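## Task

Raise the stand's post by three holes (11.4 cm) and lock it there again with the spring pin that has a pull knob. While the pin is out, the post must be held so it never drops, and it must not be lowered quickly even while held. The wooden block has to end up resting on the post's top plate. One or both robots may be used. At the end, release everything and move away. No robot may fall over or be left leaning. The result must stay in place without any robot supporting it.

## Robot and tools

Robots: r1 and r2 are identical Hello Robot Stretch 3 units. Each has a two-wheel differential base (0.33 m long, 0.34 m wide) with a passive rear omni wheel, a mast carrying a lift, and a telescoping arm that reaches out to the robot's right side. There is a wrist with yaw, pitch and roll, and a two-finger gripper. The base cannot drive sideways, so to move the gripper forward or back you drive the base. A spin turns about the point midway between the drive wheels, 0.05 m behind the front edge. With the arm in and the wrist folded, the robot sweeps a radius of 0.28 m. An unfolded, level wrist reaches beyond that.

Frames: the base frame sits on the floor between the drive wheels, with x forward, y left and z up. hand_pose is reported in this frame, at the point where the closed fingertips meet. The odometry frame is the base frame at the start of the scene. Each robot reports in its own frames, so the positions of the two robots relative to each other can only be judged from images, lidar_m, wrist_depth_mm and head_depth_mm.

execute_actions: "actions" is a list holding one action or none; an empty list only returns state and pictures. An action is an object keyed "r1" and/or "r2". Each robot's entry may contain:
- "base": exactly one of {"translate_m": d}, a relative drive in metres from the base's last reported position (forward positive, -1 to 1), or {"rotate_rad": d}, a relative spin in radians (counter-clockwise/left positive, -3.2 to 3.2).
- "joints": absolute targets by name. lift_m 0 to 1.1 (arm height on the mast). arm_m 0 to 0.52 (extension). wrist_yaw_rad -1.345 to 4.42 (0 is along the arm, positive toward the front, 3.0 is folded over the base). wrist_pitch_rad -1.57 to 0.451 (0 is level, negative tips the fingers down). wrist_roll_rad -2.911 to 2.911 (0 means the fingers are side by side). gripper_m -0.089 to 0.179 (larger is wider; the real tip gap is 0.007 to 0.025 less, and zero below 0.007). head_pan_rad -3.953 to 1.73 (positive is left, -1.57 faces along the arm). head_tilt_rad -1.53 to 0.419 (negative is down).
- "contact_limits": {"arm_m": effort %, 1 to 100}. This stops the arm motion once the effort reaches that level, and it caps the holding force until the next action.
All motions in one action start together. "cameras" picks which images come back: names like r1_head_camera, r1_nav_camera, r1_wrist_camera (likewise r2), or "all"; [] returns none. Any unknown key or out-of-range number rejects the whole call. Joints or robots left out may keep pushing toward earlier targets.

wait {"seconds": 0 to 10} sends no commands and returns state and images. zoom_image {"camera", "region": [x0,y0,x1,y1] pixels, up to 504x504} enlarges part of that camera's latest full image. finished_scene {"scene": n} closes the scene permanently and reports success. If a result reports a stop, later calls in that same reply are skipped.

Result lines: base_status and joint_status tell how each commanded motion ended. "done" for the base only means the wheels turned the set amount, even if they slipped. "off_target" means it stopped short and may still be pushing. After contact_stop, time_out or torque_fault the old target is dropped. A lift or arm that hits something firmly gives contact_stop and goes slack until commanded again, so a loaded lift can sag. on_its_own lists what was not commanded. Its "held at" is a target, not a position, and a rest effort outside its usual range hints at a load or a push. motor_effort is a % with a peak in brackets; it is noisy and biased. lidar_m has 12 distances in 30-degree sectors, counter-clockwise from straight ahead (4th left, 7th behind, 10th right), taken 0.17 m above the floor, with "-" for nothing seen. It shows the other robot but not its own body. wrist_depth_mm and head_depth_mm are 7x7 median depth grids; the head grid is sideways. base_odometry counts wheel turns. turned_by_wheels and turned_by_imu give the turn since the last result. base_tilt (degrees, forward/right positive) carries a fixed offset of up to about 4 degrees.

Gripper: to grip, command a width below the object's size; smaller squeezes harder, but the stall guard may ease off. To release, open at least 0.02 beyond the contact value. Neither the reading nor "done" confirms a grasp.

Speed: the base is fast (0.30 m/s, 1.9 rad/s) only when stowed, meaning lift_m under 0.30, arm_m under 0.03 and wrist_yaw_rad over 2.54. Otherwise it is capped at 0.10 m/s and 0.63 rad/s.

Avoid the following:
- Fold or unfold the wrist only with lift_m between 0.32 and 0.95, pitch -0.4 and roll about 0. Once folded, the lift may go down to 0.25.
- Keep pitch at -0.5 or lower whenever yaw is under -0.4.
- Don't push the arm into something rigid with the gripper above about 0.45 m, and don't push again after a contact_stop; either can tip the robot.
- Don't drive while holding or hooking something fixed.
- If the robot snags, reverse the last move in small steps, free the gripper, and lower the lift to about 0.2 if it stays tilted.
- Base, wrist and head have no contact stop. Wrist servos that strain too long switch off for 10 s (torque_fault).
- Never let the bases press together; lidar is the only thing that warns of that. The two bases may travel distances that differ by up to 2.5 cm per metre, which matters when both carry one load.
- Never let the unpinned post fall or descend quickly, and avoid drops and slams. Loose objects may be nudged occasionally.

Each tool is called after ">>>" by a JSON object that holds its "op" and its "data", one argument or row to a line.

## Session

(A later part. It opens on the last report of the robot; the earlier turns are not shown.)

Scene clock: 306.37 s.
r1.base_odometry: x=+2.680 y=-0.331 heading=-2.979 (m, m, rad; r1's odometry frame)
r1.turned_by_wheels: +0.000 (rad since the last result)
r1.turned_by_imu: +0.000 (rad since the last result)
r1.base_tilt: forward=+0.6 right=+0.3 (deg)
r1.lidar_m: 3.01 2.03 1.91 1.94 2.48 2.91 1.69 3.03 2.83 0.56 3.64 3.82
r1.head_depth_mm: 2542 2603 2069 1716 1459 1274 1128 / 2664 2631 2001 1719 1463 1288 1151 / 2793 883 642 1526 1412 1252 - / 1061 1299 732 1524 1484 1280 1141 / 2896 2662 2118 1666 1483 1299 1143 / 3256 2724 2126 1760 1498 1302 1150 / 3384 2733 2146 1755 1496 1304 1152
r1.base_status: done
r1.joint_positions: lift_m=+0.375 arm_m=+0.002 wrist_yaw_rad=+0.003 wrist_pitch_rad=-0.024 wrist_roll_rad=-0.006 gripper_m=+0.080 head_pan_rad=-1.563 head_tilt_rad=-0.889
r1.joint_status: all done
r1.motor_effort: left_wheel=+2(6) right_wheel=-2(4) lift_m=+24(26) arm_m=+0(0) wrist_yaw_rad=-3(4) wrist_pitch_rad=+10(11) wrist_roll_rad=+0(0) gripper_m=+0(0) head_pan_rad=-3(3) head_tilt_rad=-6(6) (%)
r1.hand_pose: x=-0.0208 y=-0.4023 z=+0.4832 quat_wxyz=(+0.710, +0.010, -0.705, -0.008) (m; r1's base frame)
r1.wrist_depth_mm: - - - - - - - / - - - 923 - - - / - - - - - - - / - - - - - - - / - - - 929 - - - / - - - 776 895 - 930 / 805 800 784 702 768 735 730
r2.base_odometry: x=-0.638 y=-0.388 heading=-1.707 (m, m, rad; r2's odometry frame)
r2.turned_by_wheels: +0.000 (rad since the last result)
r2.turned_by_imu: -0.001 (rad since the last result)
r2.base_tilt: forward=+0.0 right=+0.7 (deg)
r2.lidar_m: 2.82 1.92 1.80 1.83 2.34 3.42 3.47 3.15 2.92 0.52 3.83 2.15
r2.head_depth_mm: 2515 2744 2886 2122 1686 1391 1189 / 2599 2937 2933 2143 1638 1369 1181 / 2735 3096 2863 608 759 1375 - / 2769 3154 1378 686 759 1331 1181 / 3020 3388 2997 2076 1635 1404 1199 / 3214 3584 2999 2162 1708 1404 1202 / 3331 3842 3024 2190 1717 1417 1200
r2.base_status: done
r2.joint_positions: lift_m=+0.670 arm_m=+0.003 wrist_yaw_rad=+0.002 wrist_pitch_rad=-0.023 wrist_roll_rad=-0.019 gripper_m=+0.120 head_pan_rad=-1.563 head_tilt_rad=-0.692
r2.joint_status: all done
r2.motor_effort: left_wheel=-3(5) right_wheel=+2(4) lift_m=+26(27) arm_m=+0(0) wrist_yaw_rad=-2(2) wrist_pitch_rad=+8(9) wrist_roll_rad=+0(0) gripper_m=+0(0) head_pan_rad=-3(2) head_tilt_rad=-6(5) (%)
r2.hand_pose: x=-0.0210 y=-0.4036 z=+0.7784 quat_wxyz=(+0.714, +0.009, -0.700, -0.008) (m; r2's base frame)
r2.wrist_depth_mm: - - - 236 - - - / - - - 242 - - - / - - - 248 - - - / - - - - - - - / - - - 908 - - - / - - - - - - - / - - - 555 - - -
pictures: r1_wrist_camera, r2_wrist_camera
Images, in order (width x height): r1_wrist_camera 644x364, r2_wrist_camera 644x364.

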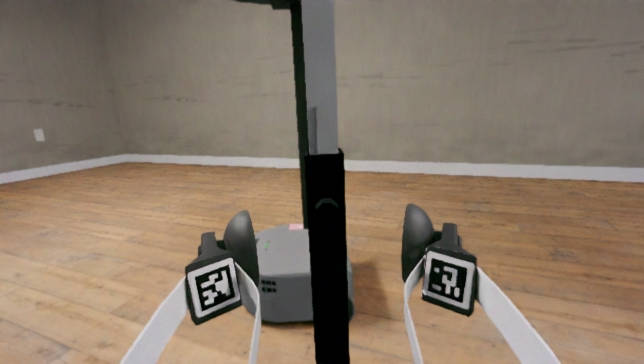

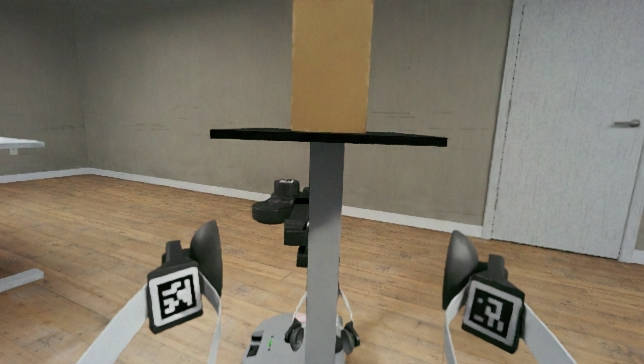

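>>> {"op": "execute_actions", "data": {
  "actions": [
    {"r1": {"joints": {"arm_m": 0.10, "gripper_m": 0.07}, "contact_limits": {"arm_m": 20}}, "r2": {"joints": {"arm_m": 0.14}, "contact_limits": {"arm_m": 20}}}
  ],
  "cameras": ["r1_wrist_camera", "r2_wrist_camera", "r1_head_camera", "r2_head_camera"]
}}

Scene clock: 321.93 s.
r1.base_odometry: x=+2.680 y=-0.331 heading=-2.979 (m, m, rad; r1's odometry frame)
r1.turned_by_wheels: +0.000 (rad since the last result)
r1.turned_by_imu: +0.000 (rad since the last result)
r1.base_tilt: forward=+0.6 right=+0.3 (deg)
r1.lidar_m: 3.00 2.03 1.91 1.94 2.47 2.91 1.69 3.03 2.84 0.56 3.66 3.82
r1.head_depth_mm: 2569 2598 2060 1711 1467 1278 1130 / 2665 2603 2029 1728 1469 1307 - / 2804 2653 643 1529 1384 1311 1104 / 1068 868 734 1524 1485 1280 1142 / 2917 2673 2103 1666 1490 1295 1144 / 3203 2700 2137 1767 1494 1299 1152 / 3368 2739 2141 1758 1507 1306 1154
r1.base_status: not commanded
r1.joint_positions: lift_m=+0.375 arm_m=+0.100 wrist_yaw_rad=+0.002 wrist_pitch_rad=-0.024 wrist_roll_rad=-0.006 gripper_m=+0.070 head_pan_rad=-1.563 head_tilt_rad=-0.889
r1.joint_status: all done
r1.motor_effort: left_wheel=+3(3) right_wheel=-2(3) lift_m=+24(25) arm_m=+4(5) wrist_yaw_rad=-2(4) wrist_pitch_rad=+10(10) wrist_roll_rad=+0(0) gripper_m=+0(46) head_pan_rad=-3(3) head_tilt_rad=-6(5) (%)
r1.contact_limits: arm_m 20 (drawing in: default 26, maximum 43; extending or still: default 36, maximum 59)
r1.hand_pose: x=-0.0209 y=-0.5003 z=+0.4833 quat_wxyz=(+0.710, +0.010, -0.705, -0.008) (m; r1's base frame)
r1.wrist_depth_mm: - - - 813 - - - / - - - 824 - - - / - - - 868 - - - / - - - 227 - - - / - - - 231 - - - / - - - 244 926 944 934 / 815 791 745 255 757 727 728
r2.base_odometry: x=-0.638 y=-0.388 heading=-1.707 (m, m, rad; r2's odometry frame)
r2.turned_by_wheels: +0.000 (rad since the last result)
r2.turned_by_imu: -0.001 (rad since the last result)
r2.base_tilt: forward=+0.1 right=+0.8 (deg)
r2.lidar_m: 2.82 1.92 1.80 1.83 2.34 3.42 3.50 3.15 2.93 0.52 3.80 2.15
r2.head_depth_mm: 2507 2770 2882 2135 1683 1430 - / 2623 2903 2910 2137 1636 1492 1141 / 2740 3046 2904 606 636 - 1137 / 2766 3202 1387 685 642 1395 1180 / 3003 3407 2986 2098 1632 1407 1201 / 3182 3611 2957 2173 1709 1402 1205 / 3318 3800 2993 2188 1726 1417 1213
r2.base_status: not commanded
r2.joint_positions: lift_m=+0.670 arm_m=+0.140 wrist_yaw_rad=+0.001 wrist_pitch_rad=-0.023 wrist_roll_rad=-0.019 gripper_m=+0.120 head_pan_rad=-1.563 head_tilt_rad=-0.692
r2.joint_status: all done
r2.motor_effort: left_wheel=-3(3) right_wheel=+2(2) lift_m=+26(27) arm_m=+2(3) wrist_yaw_rad=-2(2) wrist_pitch_rad=+8(8) wrist_roll_rad=+0(0) gripper_m=-1(0) head_pan_rad=-3(2) head_tilt_rad=-5(6) (%)
r2.contact_limits: arm_m 20 (drawing in: default 16, maximum 26; extending or still: default 21, maximum 35)
r2.hand_pose: x=-0.0212 y=-0.5402 z=+0.7784 quat_wxyz=(+0.714, +0.009, -0.700, -0.008) (m; r2's base frame)
r2.wrist_depth_mm: - - - 107 108 - - / - - - 110 111 - - / - - 113 112 113 - - / - - - 142 - - - / - - - 148 - - - / - - - 153 - - - / - - - 158 - - -
pictures: r1_head_camera (sideways: a quarter turn clockwise sets it upright), r1_wrist_camera, r2_head_camera (sideways: a quarter turn clockwise sets it upright), r2_wrist_camera
Images, in order (width x height): r1_head_camera 896x504, r1_wrist_camera 644x364, r2_head_camera 896x504, r2_wrist_camera 644x364.

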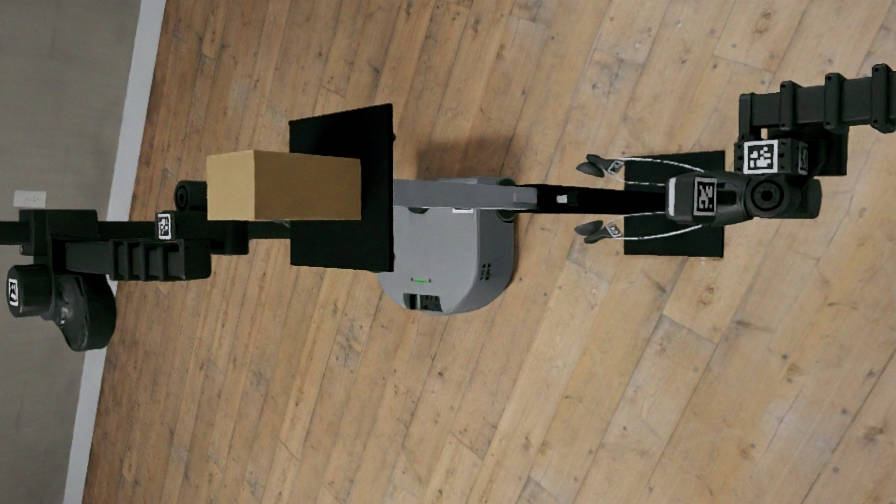

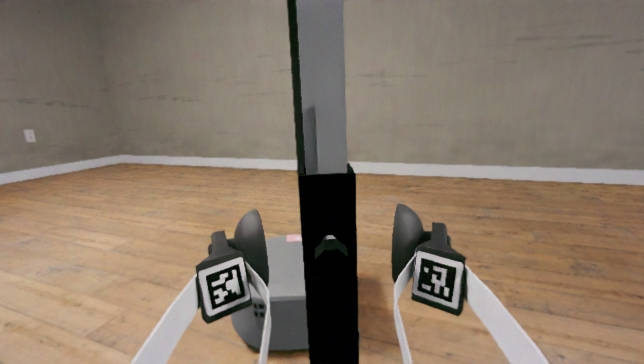

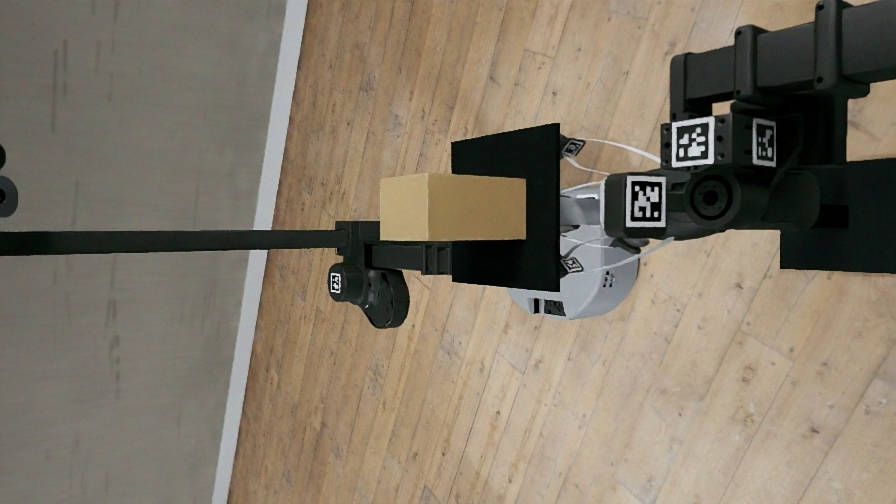

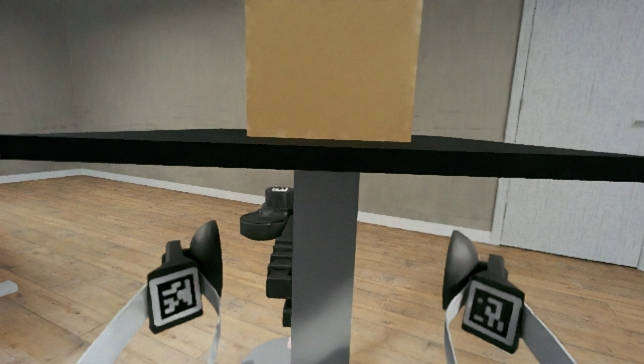

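>>> {"op": "zoom_image", "data": {
  "camera": "r1_wrist_camera",
  "region": [220, 150, 440, 310]
}}

>>> {"op": "zoom_image", "data": {
  "camera": "r1_head_camera",
  "region": [480, 130, 740, 270]
}}

Region (220, 150, 440, 310) of r1_wrist_camera's 644x364 image, scaled by 2.291; it fills the top 367 rows of this view, and the rest is white.

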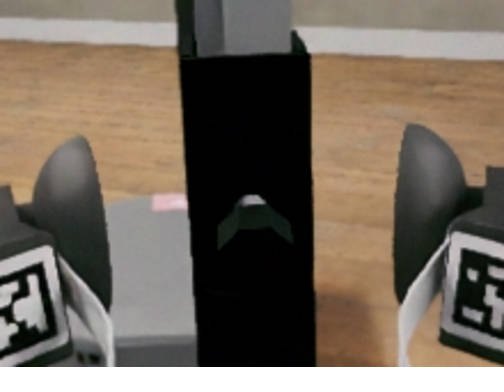

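Region (480, 130, 740, 270) of r1_head_camera's 896x504 image, scaled by 1.938, with more detail than that image has; it fills the top 271 rows of this view, and the rest is white.

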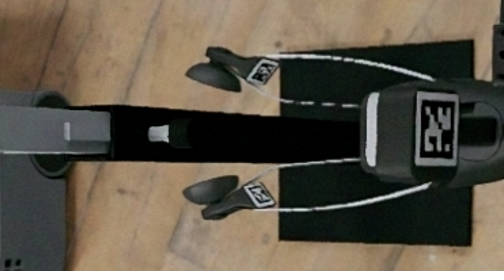

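>>> {"op": "execute_actions", "data": {
  "actions": [
    {"r1": {"joints": {"lift_m": 0.357, "arm_m": 0.122}, "contact_limits": {"arm_m": 20}}, "r2": {"joints": {"lift_m": 0.685}}}
  ],
  "cameras": ["r1_wrist_camera", "r2_wrist_camera"]
}}

Scene clock: 351.47 s.
r1.base_odometry: x=+2.680 y=-0.331 heading=-2.979 (m, m, rad; r1's odometry frame)
r1.turned_by_wheels: +0.000 (rad since the last result)
r1.turned_by_imu: +0.000 (rad since the last result)
r1.base_tilt: forward=+0.7 right=+0.3 (deg)
r1.lidar_m: 3.01 2.03 1.91 1.93 2.48 2.91 1.69 3.01 2.84 0.56 3.62 3.83
r1.head_depth_mm: 2563 2608 2063 1713 1461 1272 1130 / 2674 2629 2018 1723 1476 1301 - / 2783 829 643 1524 1380 1307 1120 / 1047 868 733 1520 1484 1278 1140 / 1058 2702 2105 1664 1484 1296 1149 / 3226 2712 2135 1757 1498 1299 1149 / 3346 2717 2142 1765 1498 1300 1153
r1.base_status: not commanded
r1.joint_positions: lift_m=+0.357 arm_m=+0.122 wrist_yaw_rad=+0.002 wrist_pitch_rad=-0.024 wrist_roll_rad=-0.006 gripper_m=+0.070 head_pan_rad=-1.563 head_tilt_rad=-0.889
r1.joint_status: all done
r1.motor_effort: left_wheel=+3(3) right_wheel=-2(3) lift_m=+18(21) arm_m=+4(4) wrist_yaw_rad=-3(3) wrist_pitch_rad=+10(10) wrist_roll_rad=+0(0) gripper_m=+0(0) head_pan_rad=-3(3) head_tilt_rad=-6(6) (%)
r1.contact_limits: arm_m 20 (drawing in: default 26, maximum 43; extending or still: default 36, maximum 59)
r1.hand_pose: x=-0.0209 y=-0.5223 z=+0.4657 quat_wxyz=(+0.710, +0.009, -0.705, -0.008) (m; r1's base frame)
r1.wrist_depth_mm: - - - 792 - - - / - - - 802 - - - / - - - 201 - - - / - - - 201 - - - / - - - 207 - - - / - - - 218 869 895 889 / 765 778 694 227 725 726 700
r2.base_odometry: x=-0.638 y=-0.388 heading=-1.707 (m, m, rad; r2's odometry frame)
r2.turned_by_wheels: +0.000 (rad since the last result)
r2.turned_by_imu: -0.001 (rad since the last result)
r2.base_tilt: forward=+0.0 right=+0.8 (deg)
r2.lidar_m: 2.84 1.92 1.80 1.83 2.34 3.43 3.49 3.15 2.94 0.52 3.81 2.16
r2.head_depth_mm: 2508 2773 2834 2100 1682 1422 - / 2611 2896 2891 2160 1646 - 1140 / 2744 3069 2938 605 628 - 1140 / 2789 3192 2779 685 642 1378 1169 / 3001 3403 2939 2077 1651 1405 1190 / 3143 3612 2997 2161 1712 1407 1204 / 3347 3848 2974 2186 1719 1412 1211
r2.base_status: not commanded
r2.joint_positions: lift_m=+0.685 arm_m=+0.140 wrist_yaw_rad=+0.001 wrist_pitch_rad=-0.023 wrist_roll_rad=-0.019 gripper_m=+0.120 head_pan_rad=-1.563 head_tilt_rad=-0.692
r2.joint_status: all done
r2.motor_effort: left_wheel=-3(3) right_wheel=+2(2) lift_m=+26(27) arm_m=+3(2) wrist_yaw_rad=-2(2) wrist_pitch_rad=+8(9) wrist_roll_rad=+0(0) gripper_m=+1(0) head_pan_rad=-2(3) head_tilt_rad=-6(5) (%)
r2.hand_pose: x=-0.0212 y=-0.5402 z=+0.7935 quat_wxyz=(+0.714, +0.009, -0.700, -0.008) (m; r2's base frame)
r2.wrist_depth_mm: - - - 107 108 - - / - - - 110 111 - - / - - - 114 - - - / - 100 106 111 115 125 - / - - 79 147 78 78 81 / - - - 153 - - - / - - - 158 - - -
pictures: r1_wrist_camera, r2_wrist_camera
Images, in order (width x height): r1_wrist_camera 644x364, r2_wrist_camera 644x364.

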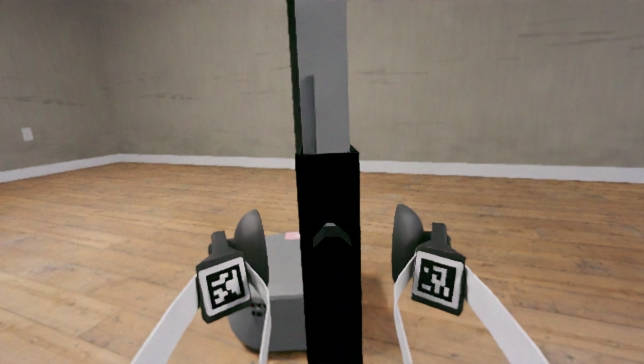

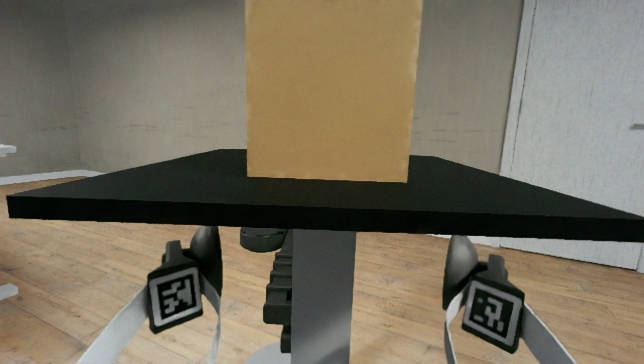

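>>> {"op": "execute_actions", "data": {
  "actions": [
    {"r1": {"joints": {"gripper_m": -0.01}}, "r2": {"joints": {"gripper_m": -0.02}}}
  ],
  "cameras": ["r1_wrist_camera", "r2_wrist_camera", "r1_head_camera"]
}}

Scene clock: 357.10 s.
r1.base_odometry: x=+2.680 y=-0.331 heading=-2.979 (m, m, rad; r1's odometry frame)
r1.turned_by_wheels: +0.000 (rad since the last result)
r1.turned_by_imu: +0.000 (rad since the last result)
r1.base_tilt: forward=+0.7 right=+0.3 (deg)
r1.lidar_m: 3.03 2.03 1.91 1.93 2.48 2.92 1.68 3.03 2.83 0.56 3.68 3.82
r1.head_depth_mm: 2544 2613 2065 1714 1460 1275 1129 / 2664 2609 2016 1723 1478 1300 - / 2794 829 644 1564 1415 1318 1117 / 1049 863 734 1534 1483 1283 1141 / 1057 2697 2141 1662 1491 1296 1146 / 3220 2712 2138 1758 1492 1299 1150 / 3344 2725 2141 1769 1495 1307 1155
r1.base_status: not commanded
r1.joint_positions: lift_m=+0.357 arm_m=+0.122 wrist_yaw_rad=-0.002 wrist_pitch_rad=-0.023 wrist_roll_rad=-0.006 gripper_m=-0.010 head_pan_rad=-1.563 head_tilt_rad=-0.889
r1.joint_status: all done
r1.motor_effort: left_wheel=+2(2) right_wheel=-2(2) lift_m=+18(18) arm_m=+4(4) wrist_yaw_rad=+3(4) wrist_pitch_rad=+10(10) wrist_roll_rad=+0(0) gripper_m=-10(83) head_pan_rad=-3(3) head_tilt_rad=-5(5) (%)
r1.hand_pose: x=-0.0220 y=-0.5223 z=+0.4660 quat_wxyz=(+0.709, +0.008, -0.705, -0.009) (m; r1's base frame)
r1.wrist_depth_mm: - - - 189 - - - / - - - 814 - - - / - - - 824 - - - / - - - 200 - - - / - - - 205 - - - / - - 931 217 - 934 889 / 782 756 691 657 736 715 711
r2.base_odometry: x=-0.638 y=-0.388 heading=-1.707 (m, m, rad; r2's odometry frame)
r2.turned_by_wheels: +0.000 (rad since the last result)
r2.turned_by_imu: -0.001 (rad since the last result)
r2.base_tilt: forward=+0.1 right=+0.8 (deg)
r2.lidar_m: 2.83 1.92 1.80 1.83 2.35 3.42 3.50 3.16 2.93 0.52 3.81 2.15
r2.head_depth_mm: 2524 2774 2911 2122 1685 1424 - / 2605 2889 2907 2134 1647 - 1145 / 2736 3027 2936 605 633 - 1141 / 2803 3154 2798 685 679 1393 1174 / 3009 3388 2986 2090 1636 1401 1198 / 3173 3658 2963 2183 1723 1416 1200 / 3361 3841 3006 2180 1718 1416 1201
r2.base_status: not commanded
r2.joint_positions: lift_m=+0.685 arm_m=+0.140 wrist_yaw_rad=+0.010 wrist_pitch_rad=-0.023 wrist_roll_rad=-0.019 gripper_m=-0.019 head_pan_rad=-1.563 head_tilt_rad=-0.692
r2.joint_status: all done
r2.motor_effort: left_wheel=-1(3) right_wheel=-1(2) lift_m=+27(27) arm_m=-2(2) wrist_yaw_rad=-11(10) wrist_pitch_rad=+8(8) wrist_roll_rad=+0(0) gripper_m=-25(100) head_pan_rad=-2(2) head_tilt_rad=-5(5) (%)
r2.hand_pose: x=-0.0189 y=-0.5408 z=+0.7935 quat_wxyz=(+0.714, +0.012, -0.700, -0.005) (m; r2's base frame)
r2.wrist_depth_mm: - - - 105 105 - - / - - - 108 109 - - / - - - 112 112 - - / - 101 106 111 113 125 - / - - 817 77 76 78 75 / - - - 150 - - - / - - - 157 - - -
pictures: r1_head_camera (sideways: a quarter turn clockwise sets it upright), r1_wrist_camera, r2_wrist_camera
Images, in order (width x height): r1_head_camera 896x504, r1_wrist_camera 644x364, r2_wrist_camera 644x364.

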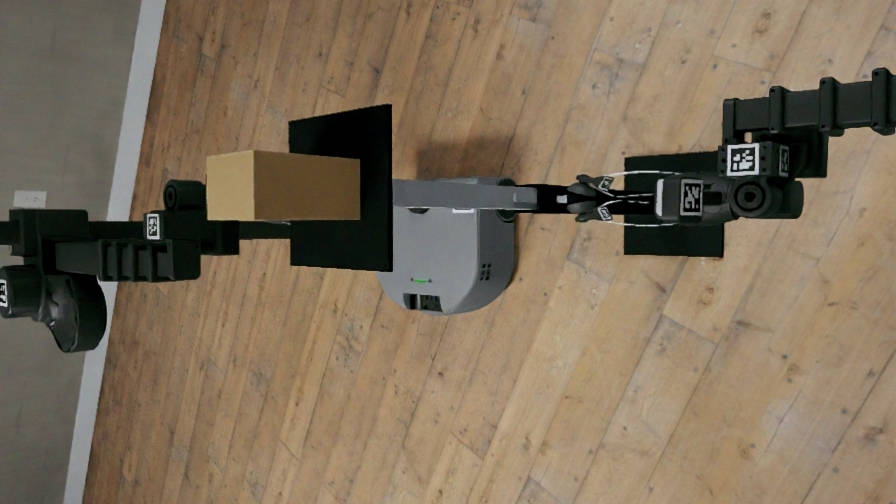

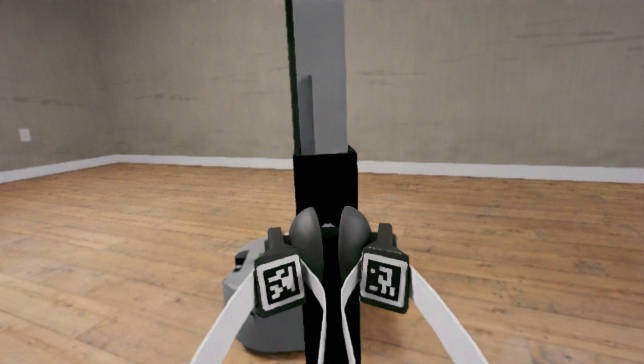

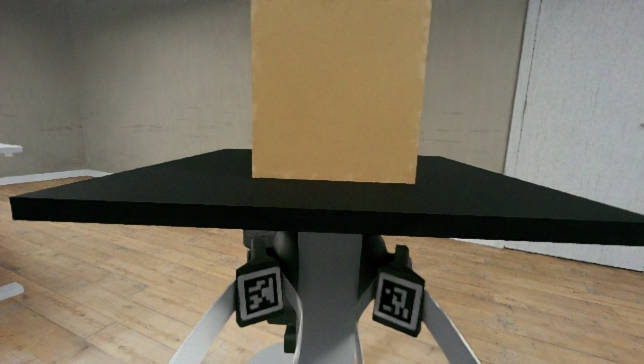

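>>> {"op": "zoom_image", "data": {
  "camera": "r1_head_camera",
  "region": [500, 150, 680, 250]
}}

>>> {"op": "zoom_image", "data": {
  "camera": "r1_wrist_camera",
  "region": [240, 170, 420, 320]
}}

Region (500, 150, 680, 250) of r1_head_camera's 896x504 image, scaled by 2.800, with more detail than that image has.

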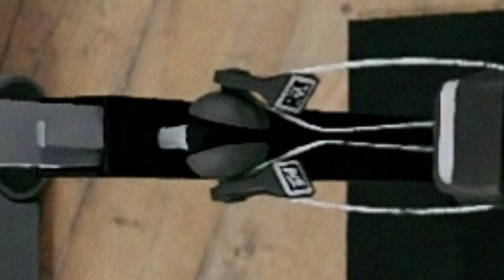

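Region (240, 170, 420, 320) of r1_wrist_camera's 644x364 image, scaled by 2.800.

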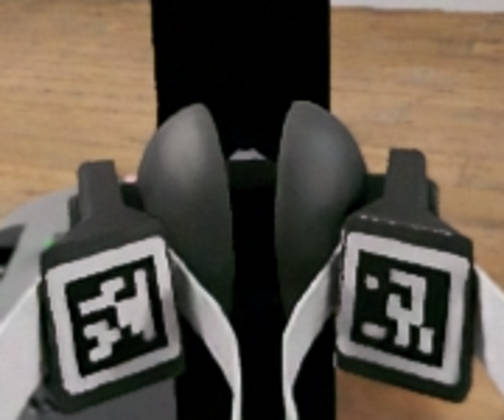

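>>> {"op": "execute_actions", "data": {
  "actions": [
    {"r1": {"joints": {"gripper_m": 0.05}}}
  ],
  "cameras": []
}}

>>> {"op": "execute_actions", "data": {
  "actions": [
    {"r1": {"joints": {"arm_m": 0.135}, "contact_limits": {"arm_m": 15}}}
  ],
  "cameras": []
}}

>>> {"op": "execute_actions", "data": {
  "actions": [
    {"r1": {"joints": {"gripper_m": -0.02}}}
  ],
  "cameras": ["r1_wrist_camera", "r1_head_camera"]
}}

>>> {"op": "zoom_image", "data": {
  "camera": "r1_head_camera",
  "region": [500, 150, 680, 250]
}}

Scene clock: 380.77 s.
r1.base_odometry: x=+2.680 y=-0.331 heading=-2.979 (m, m, rad; r1's odometry frame)
r1.turned_by_wheels: +0.000 (rad since the last result)
r1.turned_by_imu: +0.000 (rad since the last result)
r1.base_tilt: forward=+0.6 right=+0.2 (deg)
r1.lidar_m: 3.01 2.02 1.91 1.94 2.47 2.91 1.69 3.02 2.83 0.56 3.63 3.84
r1.head_depth_mm: 2533 2616 2067 1714 1454 1272 1127 / 2662 2647 2014 1722 1463 1303 - / 2796 827 643 1552 1385 1306 1121 / 1045 865 734 1533 1487 1283 1142 / 1056 2684 2107 1663 1486 1294 1145 / 3242 2720 2136 1758 1496 1299 1148 / 3382 2720 2126 1766 1500 1302 1155
r1.base_status: not commanded
r1.joint_positions: lift_m=+0.357 arm_m=+0.122 wrist_yaw_rad=-0.002 wrist_pitch_rad=-0.023 wrist_roll_rad=-0.006 gripper_m=+0.050 head_pan_rad=-1.563 head_tilt_rad=-0.889
r1.joint_status: all done
r1.motor_effort: left_wheel=+3(3) right_wheel=-1(2) lift_m=+18(18) arm_m=+4(4) wrist_yaw_rad=+2(2) wrist_pitch_rad=+10(10) wrist_roll_rad=+0(0) gripper_m=+0(79) head_pan_rad=-3(3) head_tilt_rad=-6(6) (%)
r1.hand_pose: x=-0.0220 y=-0.5223 z=+0.4659 quat_wxyz=(+0.709, +0.008, -0.705, -0.009) (m; r1's base frame)
r1.wrist_depth_mm: - - - 189 - - - / - - - 814 - - - / - - - 834 - - - / - - - 199 - - - / - - - 208 - - - / - - - 219 - 926 890 / 794 791 701 226 724 713 702
r2.base_odometry: x=-0.638 y=-0.388 heading=-1.707 (m, m, rad; r2's odometry frame)
r2.turned_by_wheels: +0.000 (rad since the last result)
r2.turned_by_imu: -0.001 (rad since the last result)
r2.base_tilt: forward=+0.0 right=+0.8 (deg)
r2.lidar_m: 2.82 1.92 1.80 1.82 2.34 3.41 3.48 3.16 2.93 0.52 3.83 2.15
r2.head_depth_mm: 2536 2763 2893 2124 1668 1413 - / 2657 2914 2896 2117 1636 - 1141 / 2760 3086 2929 605 632 - 1139 / 2791 3215 2782 685 680 1408 1174 / 3022 3397 2976 2083 1654 1409 1206 / 3162 3644 2965 2190 1703 1406 1202 / 3341 3814 2971 2177 1710 1408 1207
r2.base_status: not commanded
r2.joint_positions: lift_m=+0.685 arm_m=+0.140 wrist_yaw_rad=+0.010 wrist_pitch_rad=-0.023 wrist_roll_rad=-0.019 gripper_m=-0.016 head_pan_rad=-1.563 head_tilt_rad=-0.692
r2.joint_status: not commanded
r2.motor_effort: left_wheel=-1(1) right_wheel=-1(1) lift_m=+26(26) arm_m=-1(2) wrist_yaw_rad=-10(10) wrist_pitch_rad=+8(8) wrist_roll_rad=+0(0) gripper_m=-23(23) head_pan_rad=-3(2) head_tilt_rad=-6(5) (%)
r2.hand_pose: x=-0.0189 y=-0.5408 z=+0.7935 quat_wxyz=(+0.714, +0.012, -0.700, -0.005) (m; r2's base frame)
r2.wrist_depth_mm: - - - 105 105 - - / - - - 109 109 - - / - - - 112 112 - - / - 100 105 112 113 125 - / - - 847 77 76 78 75 / - - - 150 - - - / - - - 157 - - -
pictures: none
No camera images: the call's "cameras" was empty. Leave "cameras" out to get every camera's image.

Scene clock: 381.67 s.
r1.base_odometry: x=+2.680 y=-0.331 heading=-2.979 (m, m, rad; r1's odometry frame)
r1.turned_by_wheels: +0.000 (rad since the last result)
r1.turned_by_imu: +0.000 (rad since the last result)
r1.base_tilt: forward=+0.6 right=+0.3 (deg)
r1.lidar_m: 2.99 2.02 1.91 1.94 2.47 2.91 1.69 3.04 2.83 0.56 3.65 3.83
r1.head_depth_mm: 2579 2601 2069 1710 1459 1272 1128 / 2657 2624 2011 1712 1470 1303 1117 / 2799 828 644 1548 1382 - 1121 / 1046 864 734 1529 1481 1277 1145 / 1059 2699 2114 1666 1488 1297 1147 / 3213 2718 2133 1761 1498 1302 1149 / 3379 2737 2144 1757 1502 1302 1154
r1.base_status: not commanded
r1.joint_positions: lift_m=+0.357 arm_m=+0.135 wrist_yaw_rad=-0.002 wrist_pitch_rad=-0.023 wrist_roll_rad=-0.006 gripper_m=+0.050 head_pan_rad=-1.563 head_tilt_rad=-0.889
r1.joint_status: all done
r1.motor_effort: left_wheel=+3(3) right_wheel=-2(2) lift_m=+19(18) arm_m=+4(5) wrist_yaw_rad=+2(2) wrist_pitch_rad=+10(10) wrist_roll_rad=+0(0) gripper_m=+0(0) head_pan_rad=-3(3) head_tilt_rad=-5(5) (%)
r1.contact_limits: arm_m 15 (drawing in: default 26, maximum 43; extending or still: default 36, maximum 59)
r1.hand_pose: x=-0.0220 y=-0.5353 z=+0.4659 quat_wxyz=(+0.709, +0.008, -0.705, -0.009) (m; r1's base frame)
r1.wrist_depth_mm: - - - 176 - - - / - - - 183 - - - / - - - 189 - - - / - - - 187 - - - / - - - 192 - - - / - - - 201 - 914 871 / 781 786 696 210 723 703 713
r2.base_odometry: x=-0.638 y=-0.388 heading=-1.707 (m, m, rad; r2's odometry frame)
r2.turned_by_wheels: +0.000 (rad since the last result)
r2.turned_by_imu: +0.000 (rad since the last result)
r2.base_tilt: forward=+0.0 right=+0.8 (deg)
r2.lidar_m: 2.83 1.93 1.80 1.82 2.34 3.42 3.49 3.16 2.93 0.52 3.80 2.16
r2.head_depth_mm: 2509 2795 2891 2124 1685 1426 - / 2616 2918 2898 2120 1637 - 1140 / 2744 3040 2958 606 634 - 1141 / 2756 3136 2737 687 677 1401 1178 / 3032 3415 2958 2066 1622 1417 1195 / 3191 3688 2964 2171 1721 1413 1204 / 3330 3849 2992 2194 1731 1416 1207
r2.base_status: not commanded
r2.joint_positions: lift_m=+0.685 arm_m=+0.140 wrist_yaw_rad=+0.010 wrist_pitch_rad=-0.023 wrist_roll_rad=-0.019 gripper_m=-0.016 head_pan_rad=-1.563 head_tilt_rad=-0.692
r2.joint_status: not commanded
r2.motor_effort: left_wheel=-1(1) right_wheel=-1(1) lift_m=+26(27) arm_m=-1(2) wrist_yaw_rad=-11(10) wrist_pitch_rad=+9(9) wrist_roll_rad=+0(0) gripper_m=-23(23) head_pan_rad=-3(3) head_tilt_rad=-6(5) (%)
r2.hand_pose: x=-0.0189 y=-0.5408 z=+0.7935 quat_wxyz=(+0.714, +0.012, -0.700, -0.005) (m; r2's base frame)
r2.wrist_depth_mm: - - - 105 105 - - / - - - 109 109 - - / - - - 111 112 - - / - 101 106 111 113 125 - / - - 831 76 76 78 75 / - - - 150 - - - / - - - 157 - - -
pictures: none
No camera images: the call's "cameras" was empty. Leave "cameras" out to get every camera's image.

Scene clock: 382.87 s.
r1.base_odometry: x=+2.680 y=-0.331 heading=-2.979 (m, m, rad; r1's odometry frame)
r1.turned_by_wheels: +0.000 (rad since the last result)
r1.turned_by_imu: +0.000 (rad since the last result)
r1.base_tilt: forward=+0.7 right=+0.3 (deg)
r1.lidar_m: 3.02 2.03 1.91 1.95 2.48 2.92 1.68 3.04 2.83 0.56 3.66 3.82
r1.head_depth_mm: 2544 2635 2066 1711 1454 1282 1126 / 2682 2639 2018 1715 1469 1306 1117 / 2785 828 644 1564 1395 - 1119 / 1046 864 735 1529 1475 1274 1142 / 1060 2690 2111 1669 1490 1298 1145 / 3226 2694 2110 1753 1491 1302 1146 / 3385 2721 2148 1774 1501 1310 1150
r1.base_status: not commanded
r1.joint_positions: lift_m=+0.357 arm_m=+0.135 wrist_yaw_rad=-0.003 wrist_pitch_rad=-0.020 wrist_roll_rad=-0.006 gripper_m=-0.019 head_pan_rad=-1.563 head_tilt_rad=-0.889
r1.joint_status: all done
r1.motor_effort: left_wheel=+2(2) right_wheel=-2(1) lift_m=+18(18) arm_m=+3(4) wrist_yaw_rad=+3(3) wrist_pitch_rad=+9(10) wrist_roll_rad=+0(0) gripper_m=-15(90) head_pan_rad=-3(3) head_tilt_rad=-6(6) (%)
r1.hand_pose: x=-0.0221 y=-0.5354 z=+0.4666 quat_wxyz=(+0.710, +0.007, -0.705, -0.008) (m; r1's base frame)
r1.wrist_depth_mm: - - - 177 - - - / - - - 183 - - - / - - - 191 - - - / - - - 187 - - - / - - - 192 - - - / - - - 202 - 904 892 / 788 790 685 211 723 707 718
r2.base_odometry: x=-0.638 y=-0.388 heading=-1.707 (m, m, rad; r2's odometry frame)
r2.turned_by_wheels: +0.000 (rad since the last result)
r2.turned_by_imu: +0.000 (rad since the last result)
r2.base_tilt: forward=+0.0 right=+0.8 (deg)
r2.lidar_m: 2.82 1.92 1.80 1.83 2.34 3.41 3.48 3.16 2.92 0.52 3.85 2.16
r2.head_depth_mm: 2514 2790 2893 2118 1682 1431 - / 2653 2894 2876 2123 1622 - 1146 / 2707 3015 2888 604 633 - 1141 / 2769 3131 2730 685 680 1399 1169 / 3043 3435 2978 2067 1636 1400 1190 / 3171 3628 2935 2167 1712 1413 1202 / 3386 3775 3007 2171 1718 1411 1199
r2.base_status: not commanded
r2.joint_positions: lift_m=+0.685 arm_m=+0.140 wrist_yaw_rad=+0.010 wrist_pitch_rad=-0.023 wrist_roll_rad=-0.019 gripper_m=-0.016 head_pan_rad=-1.563 head_tilt_rad=-0.692
r2.joint_status: not commanded
r2.motor_effort: left_wheel=-1(1) right_wheel=-1(1) lift_m=+26(27) arm_m=-2(1) wrist_yaw_rad=-11(11) wrist_pitch_rad=+8(8) wrist_roll_rad=+0(0) gripper_m=-23(24) head_pan_rad=-2(3) head_tilt_rad=-5(5) (%)
r2.hand_pose: x=-0.0189 y=-0.5408 z=+0.7935 quat_wxyz=(+0.714, +0.012, -0.700, -0.005) (m; r2's base frame)
r2.wrist_depth_mm: - - - 105 105 - - / - - - 109 109 - - / - - - 112 112 - - / - 100 105 112 113 125 - / - - 821 77 76 78 75 / - - - 150 - - - / - - - 156 - - -
pictures: r1_head_camera (sideways: a quarter turn clockwise sets it upright), r1_wrist_camera
Images, in order (width x height): r1_head_camera 896x504, r1_wrist_camera 644x364.

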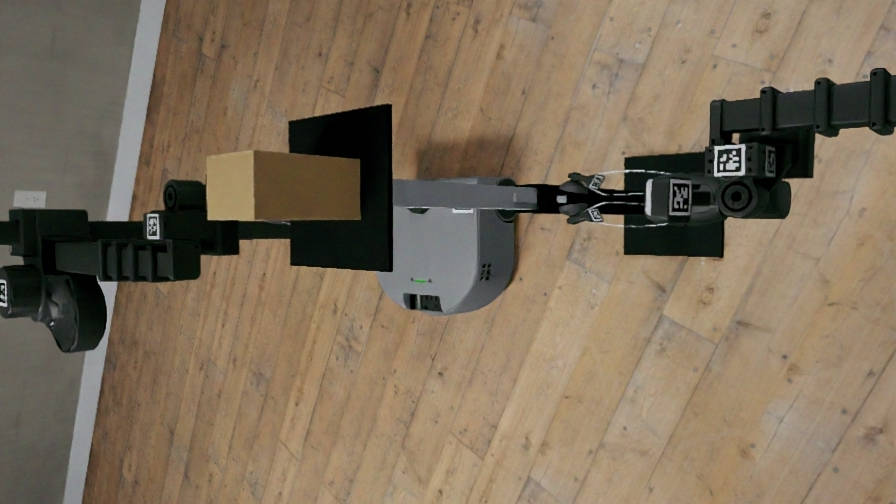

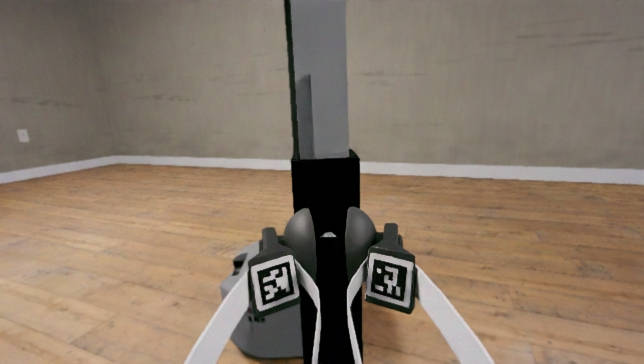

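Region (500, 150, 680, 250) of r1_head_camera's 896x504 image, scaled by 2.800, with more detail than that image has.

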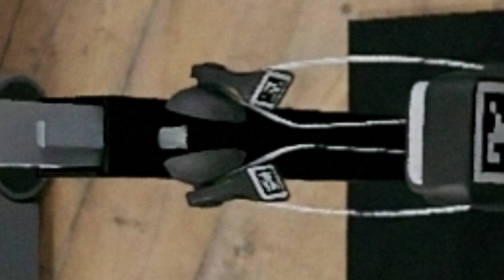

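>>> {"op": "execute_actions", "data": {
  "actions": [
    {"r2": {"joints": {"lift_m": 0.689}}}
  ],
  "cameras": []
}}

>>> {"op": "execute_actions", "data": {
  "actions": [
    {"r1": {"joints": {"arm_m": 0.115}}}
  ],
  "cameras": ["r1_wrist_camera", "r1_head_camera", "r2_wrist_camera"]
}}

>>> {"op": "zoom_image", "data": {
  "camera": "r1_head_camera",
  "region": [500, 150, 680, 250]
}}

Scene clock: 389.23 s.
r1.base_odometry: x=+2.680 y=-0.331 heading=-2.979 (m, m, rad; r1's odometry frame)
r1.turned_by_wheels: +0.000 (rad since the last result)
r1.turned_by_imu: +0.000 (rad since the last result)
r1.base_tilt: forward=+0.6 right=+0.2 (deg)
r1.lidar_m: 3.02 2.03 1.91 1.93 2.48 2.91 1.69 3.04 2.84 0.56 3.67 3.83
r1.head_depth_mm: 2569 2596 2078 1710 1459 1279 1126 / 2673 2633 2019 1725 1465 1300 1113 / 2786 829 644 1574 1400 - 1126 / 1047 863 733 1535 1481 1279 1137 / 1058 2692 2119 1671 1487 1298 1144 / 3230 2694 2135 1763 1489 1301 1149 / 3337 2731 2140 1767 1502 1303 1153
r1.base_status: not commanded
r1.joint_positions: lift_m=+0.357 arm_m=+0.135 wrist_yaw_rad=-0.003 wrist_pitch_rad=-0.020 wrist_roll_rad=-0.006 gripper_m=-0.019 head_pan_rad=-1.563 head_tilt_rad=-0.889
r1.joint_status: not commanded
r1.motor_effort: left_wheel=+2(2) right_wheel=-1(2) lift_m=+18(18) arm_m=+3(4) wrist_yaw_rad=+2(3) wrist_pitch_rad=+9(9) wrist_roll_rad=+0(0) gripper_m=-15(15) head_pan_rad=-3(3) head_tilt_rad=-5(6) (%)
r1.hand_pose: x=-0.0221 y=-0.5354 z=+0.4666 quat_wxyz=(+0.710, +0.007, -0.705, -0.008) (m; r1's base frame)
r1.wrist_depth_mm: - - - 177 - - - / - - - 183 - - - / - - - 190 - - - / - - - 187 - - - / - - - 191 - - - / - - - 201 - 921 939 / 790 783 688 211 710 723 711
r2.base_odometry: x=-0.638 y=-0.388 heading=-1.707 (m, m, rad; r2's odometry frame)
r2.turned_by_wheels: +0.000 (rad since the last result)
r2.turned_by_imu: -0.001 (rad since the last result)
r2.base_tilt: forward=+0.1 right=+0.8 (deg)
r2.lidar_m: 2.82 1.92 1.80 1.83 2.34 3.43 3.48 3.15 2.92 0.52 3.84 2.16
r2.head_depth_mm: 2474 2763 2865 2099 1680 1422 - / 2612 2894 2871 2133 1648 - 1139 / 2745 3050 2959 605 630 - 1135 / 2756 3169 2787 686 640 1401 1173 / 2995 3397 2952 2079 1641 1411 1207 / 3185 3595 3025 2158 1719 1408 1200 / 3348 3836 2947 2181 1710 1417 1203
r2.base_status: not commanded
r2.joint_positions: lift_m=+0.689 arm_m=+0.140 wrist_yaw_rad=+0.010 wrist_pitch_rad=-0.036 wrist_roll_rad=-0.019 gripper_m=-0.016 head_pan_rad=-1.563 head_tilt_rad=-0.692
r2.joint_status: all done
r2.motor_effort: left_wheel=-1(1) right_wheel=-1(1) lift_m=+29(30) arm_m=-2(2) wrist_yaw_rad=-11(10) wrist_pitch_rad=+13(14) wrist_roll_rad=+0(0) gripper_m=-24(23) head_pan_rad=-3(2) head_tilt_rad=-5(6) (%)
r2.hand_pose: x=-0.0189 y=-0.5404 z=+0.7940 quat_wxyz=(+0.714, +0.017, -0.700, -0.009) (m; r2's base frame)
r2.wrist_depth_mm: - - - 104 104 - - / - - - 108 108 - - / - - - 111 112 - - / - 104 110 113 113 128 - / - - 77 76 78 76 76 / - - - 151 - - - / - - - 157 - - -
pictures: none
No camera images: the call's "cameras" was empty. Leave "cameras" out to get every camera's image.

Scene clock: 390.27 s.
r1.base_odometry: x=+2.680 y=-0.331 heading=-2.979 (m, m, rad; r1's odometry frame)
r1.turned_by_wheels: +0.000 (rad since the last result)
r1.turned_by_imu: +0.000 (rad since the last result)
r1.base_tilt: forward=+0.6 right=+0.3 (deg)
r1.lidar_m: 3.02 2.02 1.91 1.94 2.48 2.90 1.69 3.02 2.84 0.56 3.66 3.83
r1.head_depth_mm: 2563 2612 2061 1717 1464 1277 1129 / 2649 2633 2010 1728 1463 1301 - / 2787 829 645 1568 1415 1301 1114 / 1048 862 734 1537 1473 1287 1139 / 1057 2699 2097 1662 1485 1298 1147 / 3223 2711 2129 1759 1499 1300 1148 / 3365 2737 2143 1761 1499 1305 1149
r1.base_status: not commanded
r1.joint_positions: lift_m=+0.357 arm_m=+0.115 wrist_yaw_rad=-0.003 wrist_pitch_rad=-0.017 wrist_roll_rad=-0.006 gripper_m=-0.019 head_pan_rad=-1.563 head_tilt_rad=-0.889
r1.joint_status: all done
r1.motor_effort: left_wheel=+2(2) right_wheel=-1(1) lift_m=+18(18) arm_m=-3(5) wrist_yaw_rad=+4(3) wrist_pitch_rad=+7(9) wrist_roll_rad=+0(0) gripper_m=-12(15) head_pan_rad=-3(3) head_tilt_rad=-6(5) (%)
r1.hand_pose: x=-0.0221 y=-0.5160 z=+0.4673 quat_wxyz=(+0.710, +0.006, -0.705, -0.007) (m; r1's base frame)
r1.wrist_depth_mm: - - - 195 - - - / - - - 828 - - - / - - - 849 - - - / - - - 206 - - - / - - - - - - - / - - 916 227 - 919 916 / 798 768 709 234 738 728 719
r2.base_odometry: x=-0.638 y=-0.388 heading=-1.707 (m, m, rad; r2's odometry frame)
r2.turned_by_wheels: +0.000 (rad since the last result)
r2.turned_by_imu: +0.000 (rad since the last result)
r2.base_tilt: forward=+0.0 right=+0.8 (deg)
r2.lidar_m: 2.82 1.92 1.80 1.83 2.34 3.43 3.49 3.15 2.92 0.52 3.83 2.16
r2.head_depth_mm: 2509 2769 2857 2113 1678 1434 - / 2597 2901 2875 2122 1636 - 1140 / 2757 3066 2938 604 632 - 1139 / 2772 3199 2776 686 642 1404 1174 / 3019 3444 2964 2084 1632 1406 1199 / 3173 3684 2972 2165 1709 1414 1202 / 3313 3723 3019 2163 1730 1420 1203
r2.base_status: not commanded
r2.joint_positions: lift_m=+0.689 arm_m=+0.140 wrist_yaw_rad=+0.010 wrist_pitch_rad=-0.036 wrist_roll_rad=-0.019 gripper_m=-0.016 head_pan_rad=-1.563 head_tilt_rad=-0.692
r2.joint_status: not commanded
r2.motor_effort: left_wheel=-1(1) right_wheel=-1(1) lift_m=+29(29) arm_m=-2(2) wrist_yaw_rad=-11(11) wrist_pitch_rad=+13(13) wrist_roll_rad=+0(0) gripper_m=-24(24) head_pan_rad=-3(3) head_tilt_rad=-5(5) (%)
r2.hand_pose: x=-0.0189 y=-0.5404 z=+0.7940 quat_wxyz=(+0.714, +0.017, -0.700, -0.009) (m; r2's base frame)
r2.wrist_depth_mm: - - - 104 104 - - / - - - 108 108 - - / - - - 111 112 - - / - 104 109 113 113 128 - / - - 77 76 78 76 76 / - - - 150 - - - / - - - 158 - - -
pictures: r1_head_camera (sideways: a quarter turn clockwise sets it upright), r1_wrist_camera, r2_wrist_camera
Images, in order (width x height): r1_head_camera 896x504, r1_wrist_camera 644x364, r2_wrist_camera 644x364.

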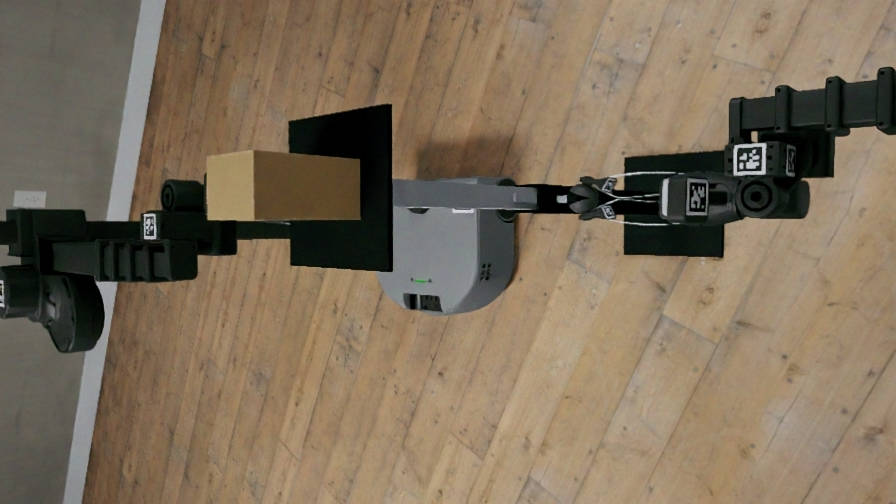

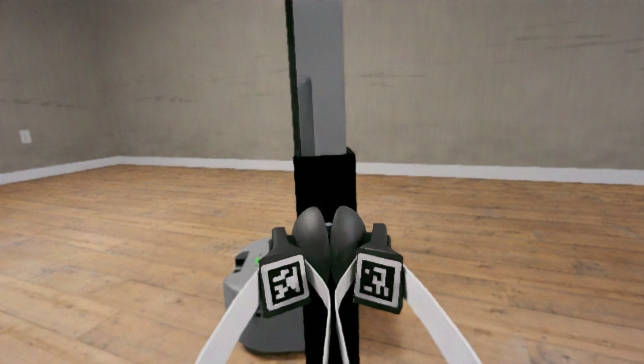

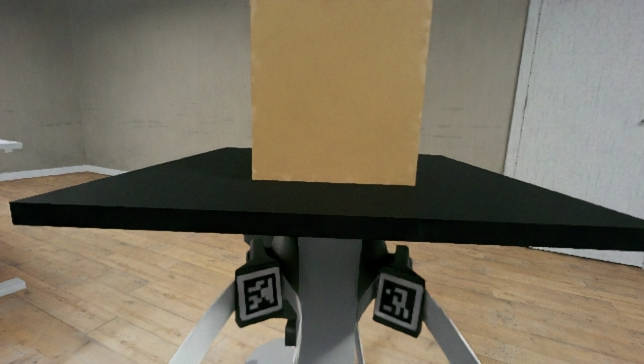

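Region (500, 150, 680, 250) of r1_head_camera's 896x504 image, scaled by 2.800, with more detail than that image has.

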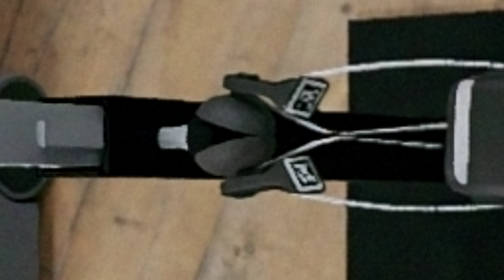

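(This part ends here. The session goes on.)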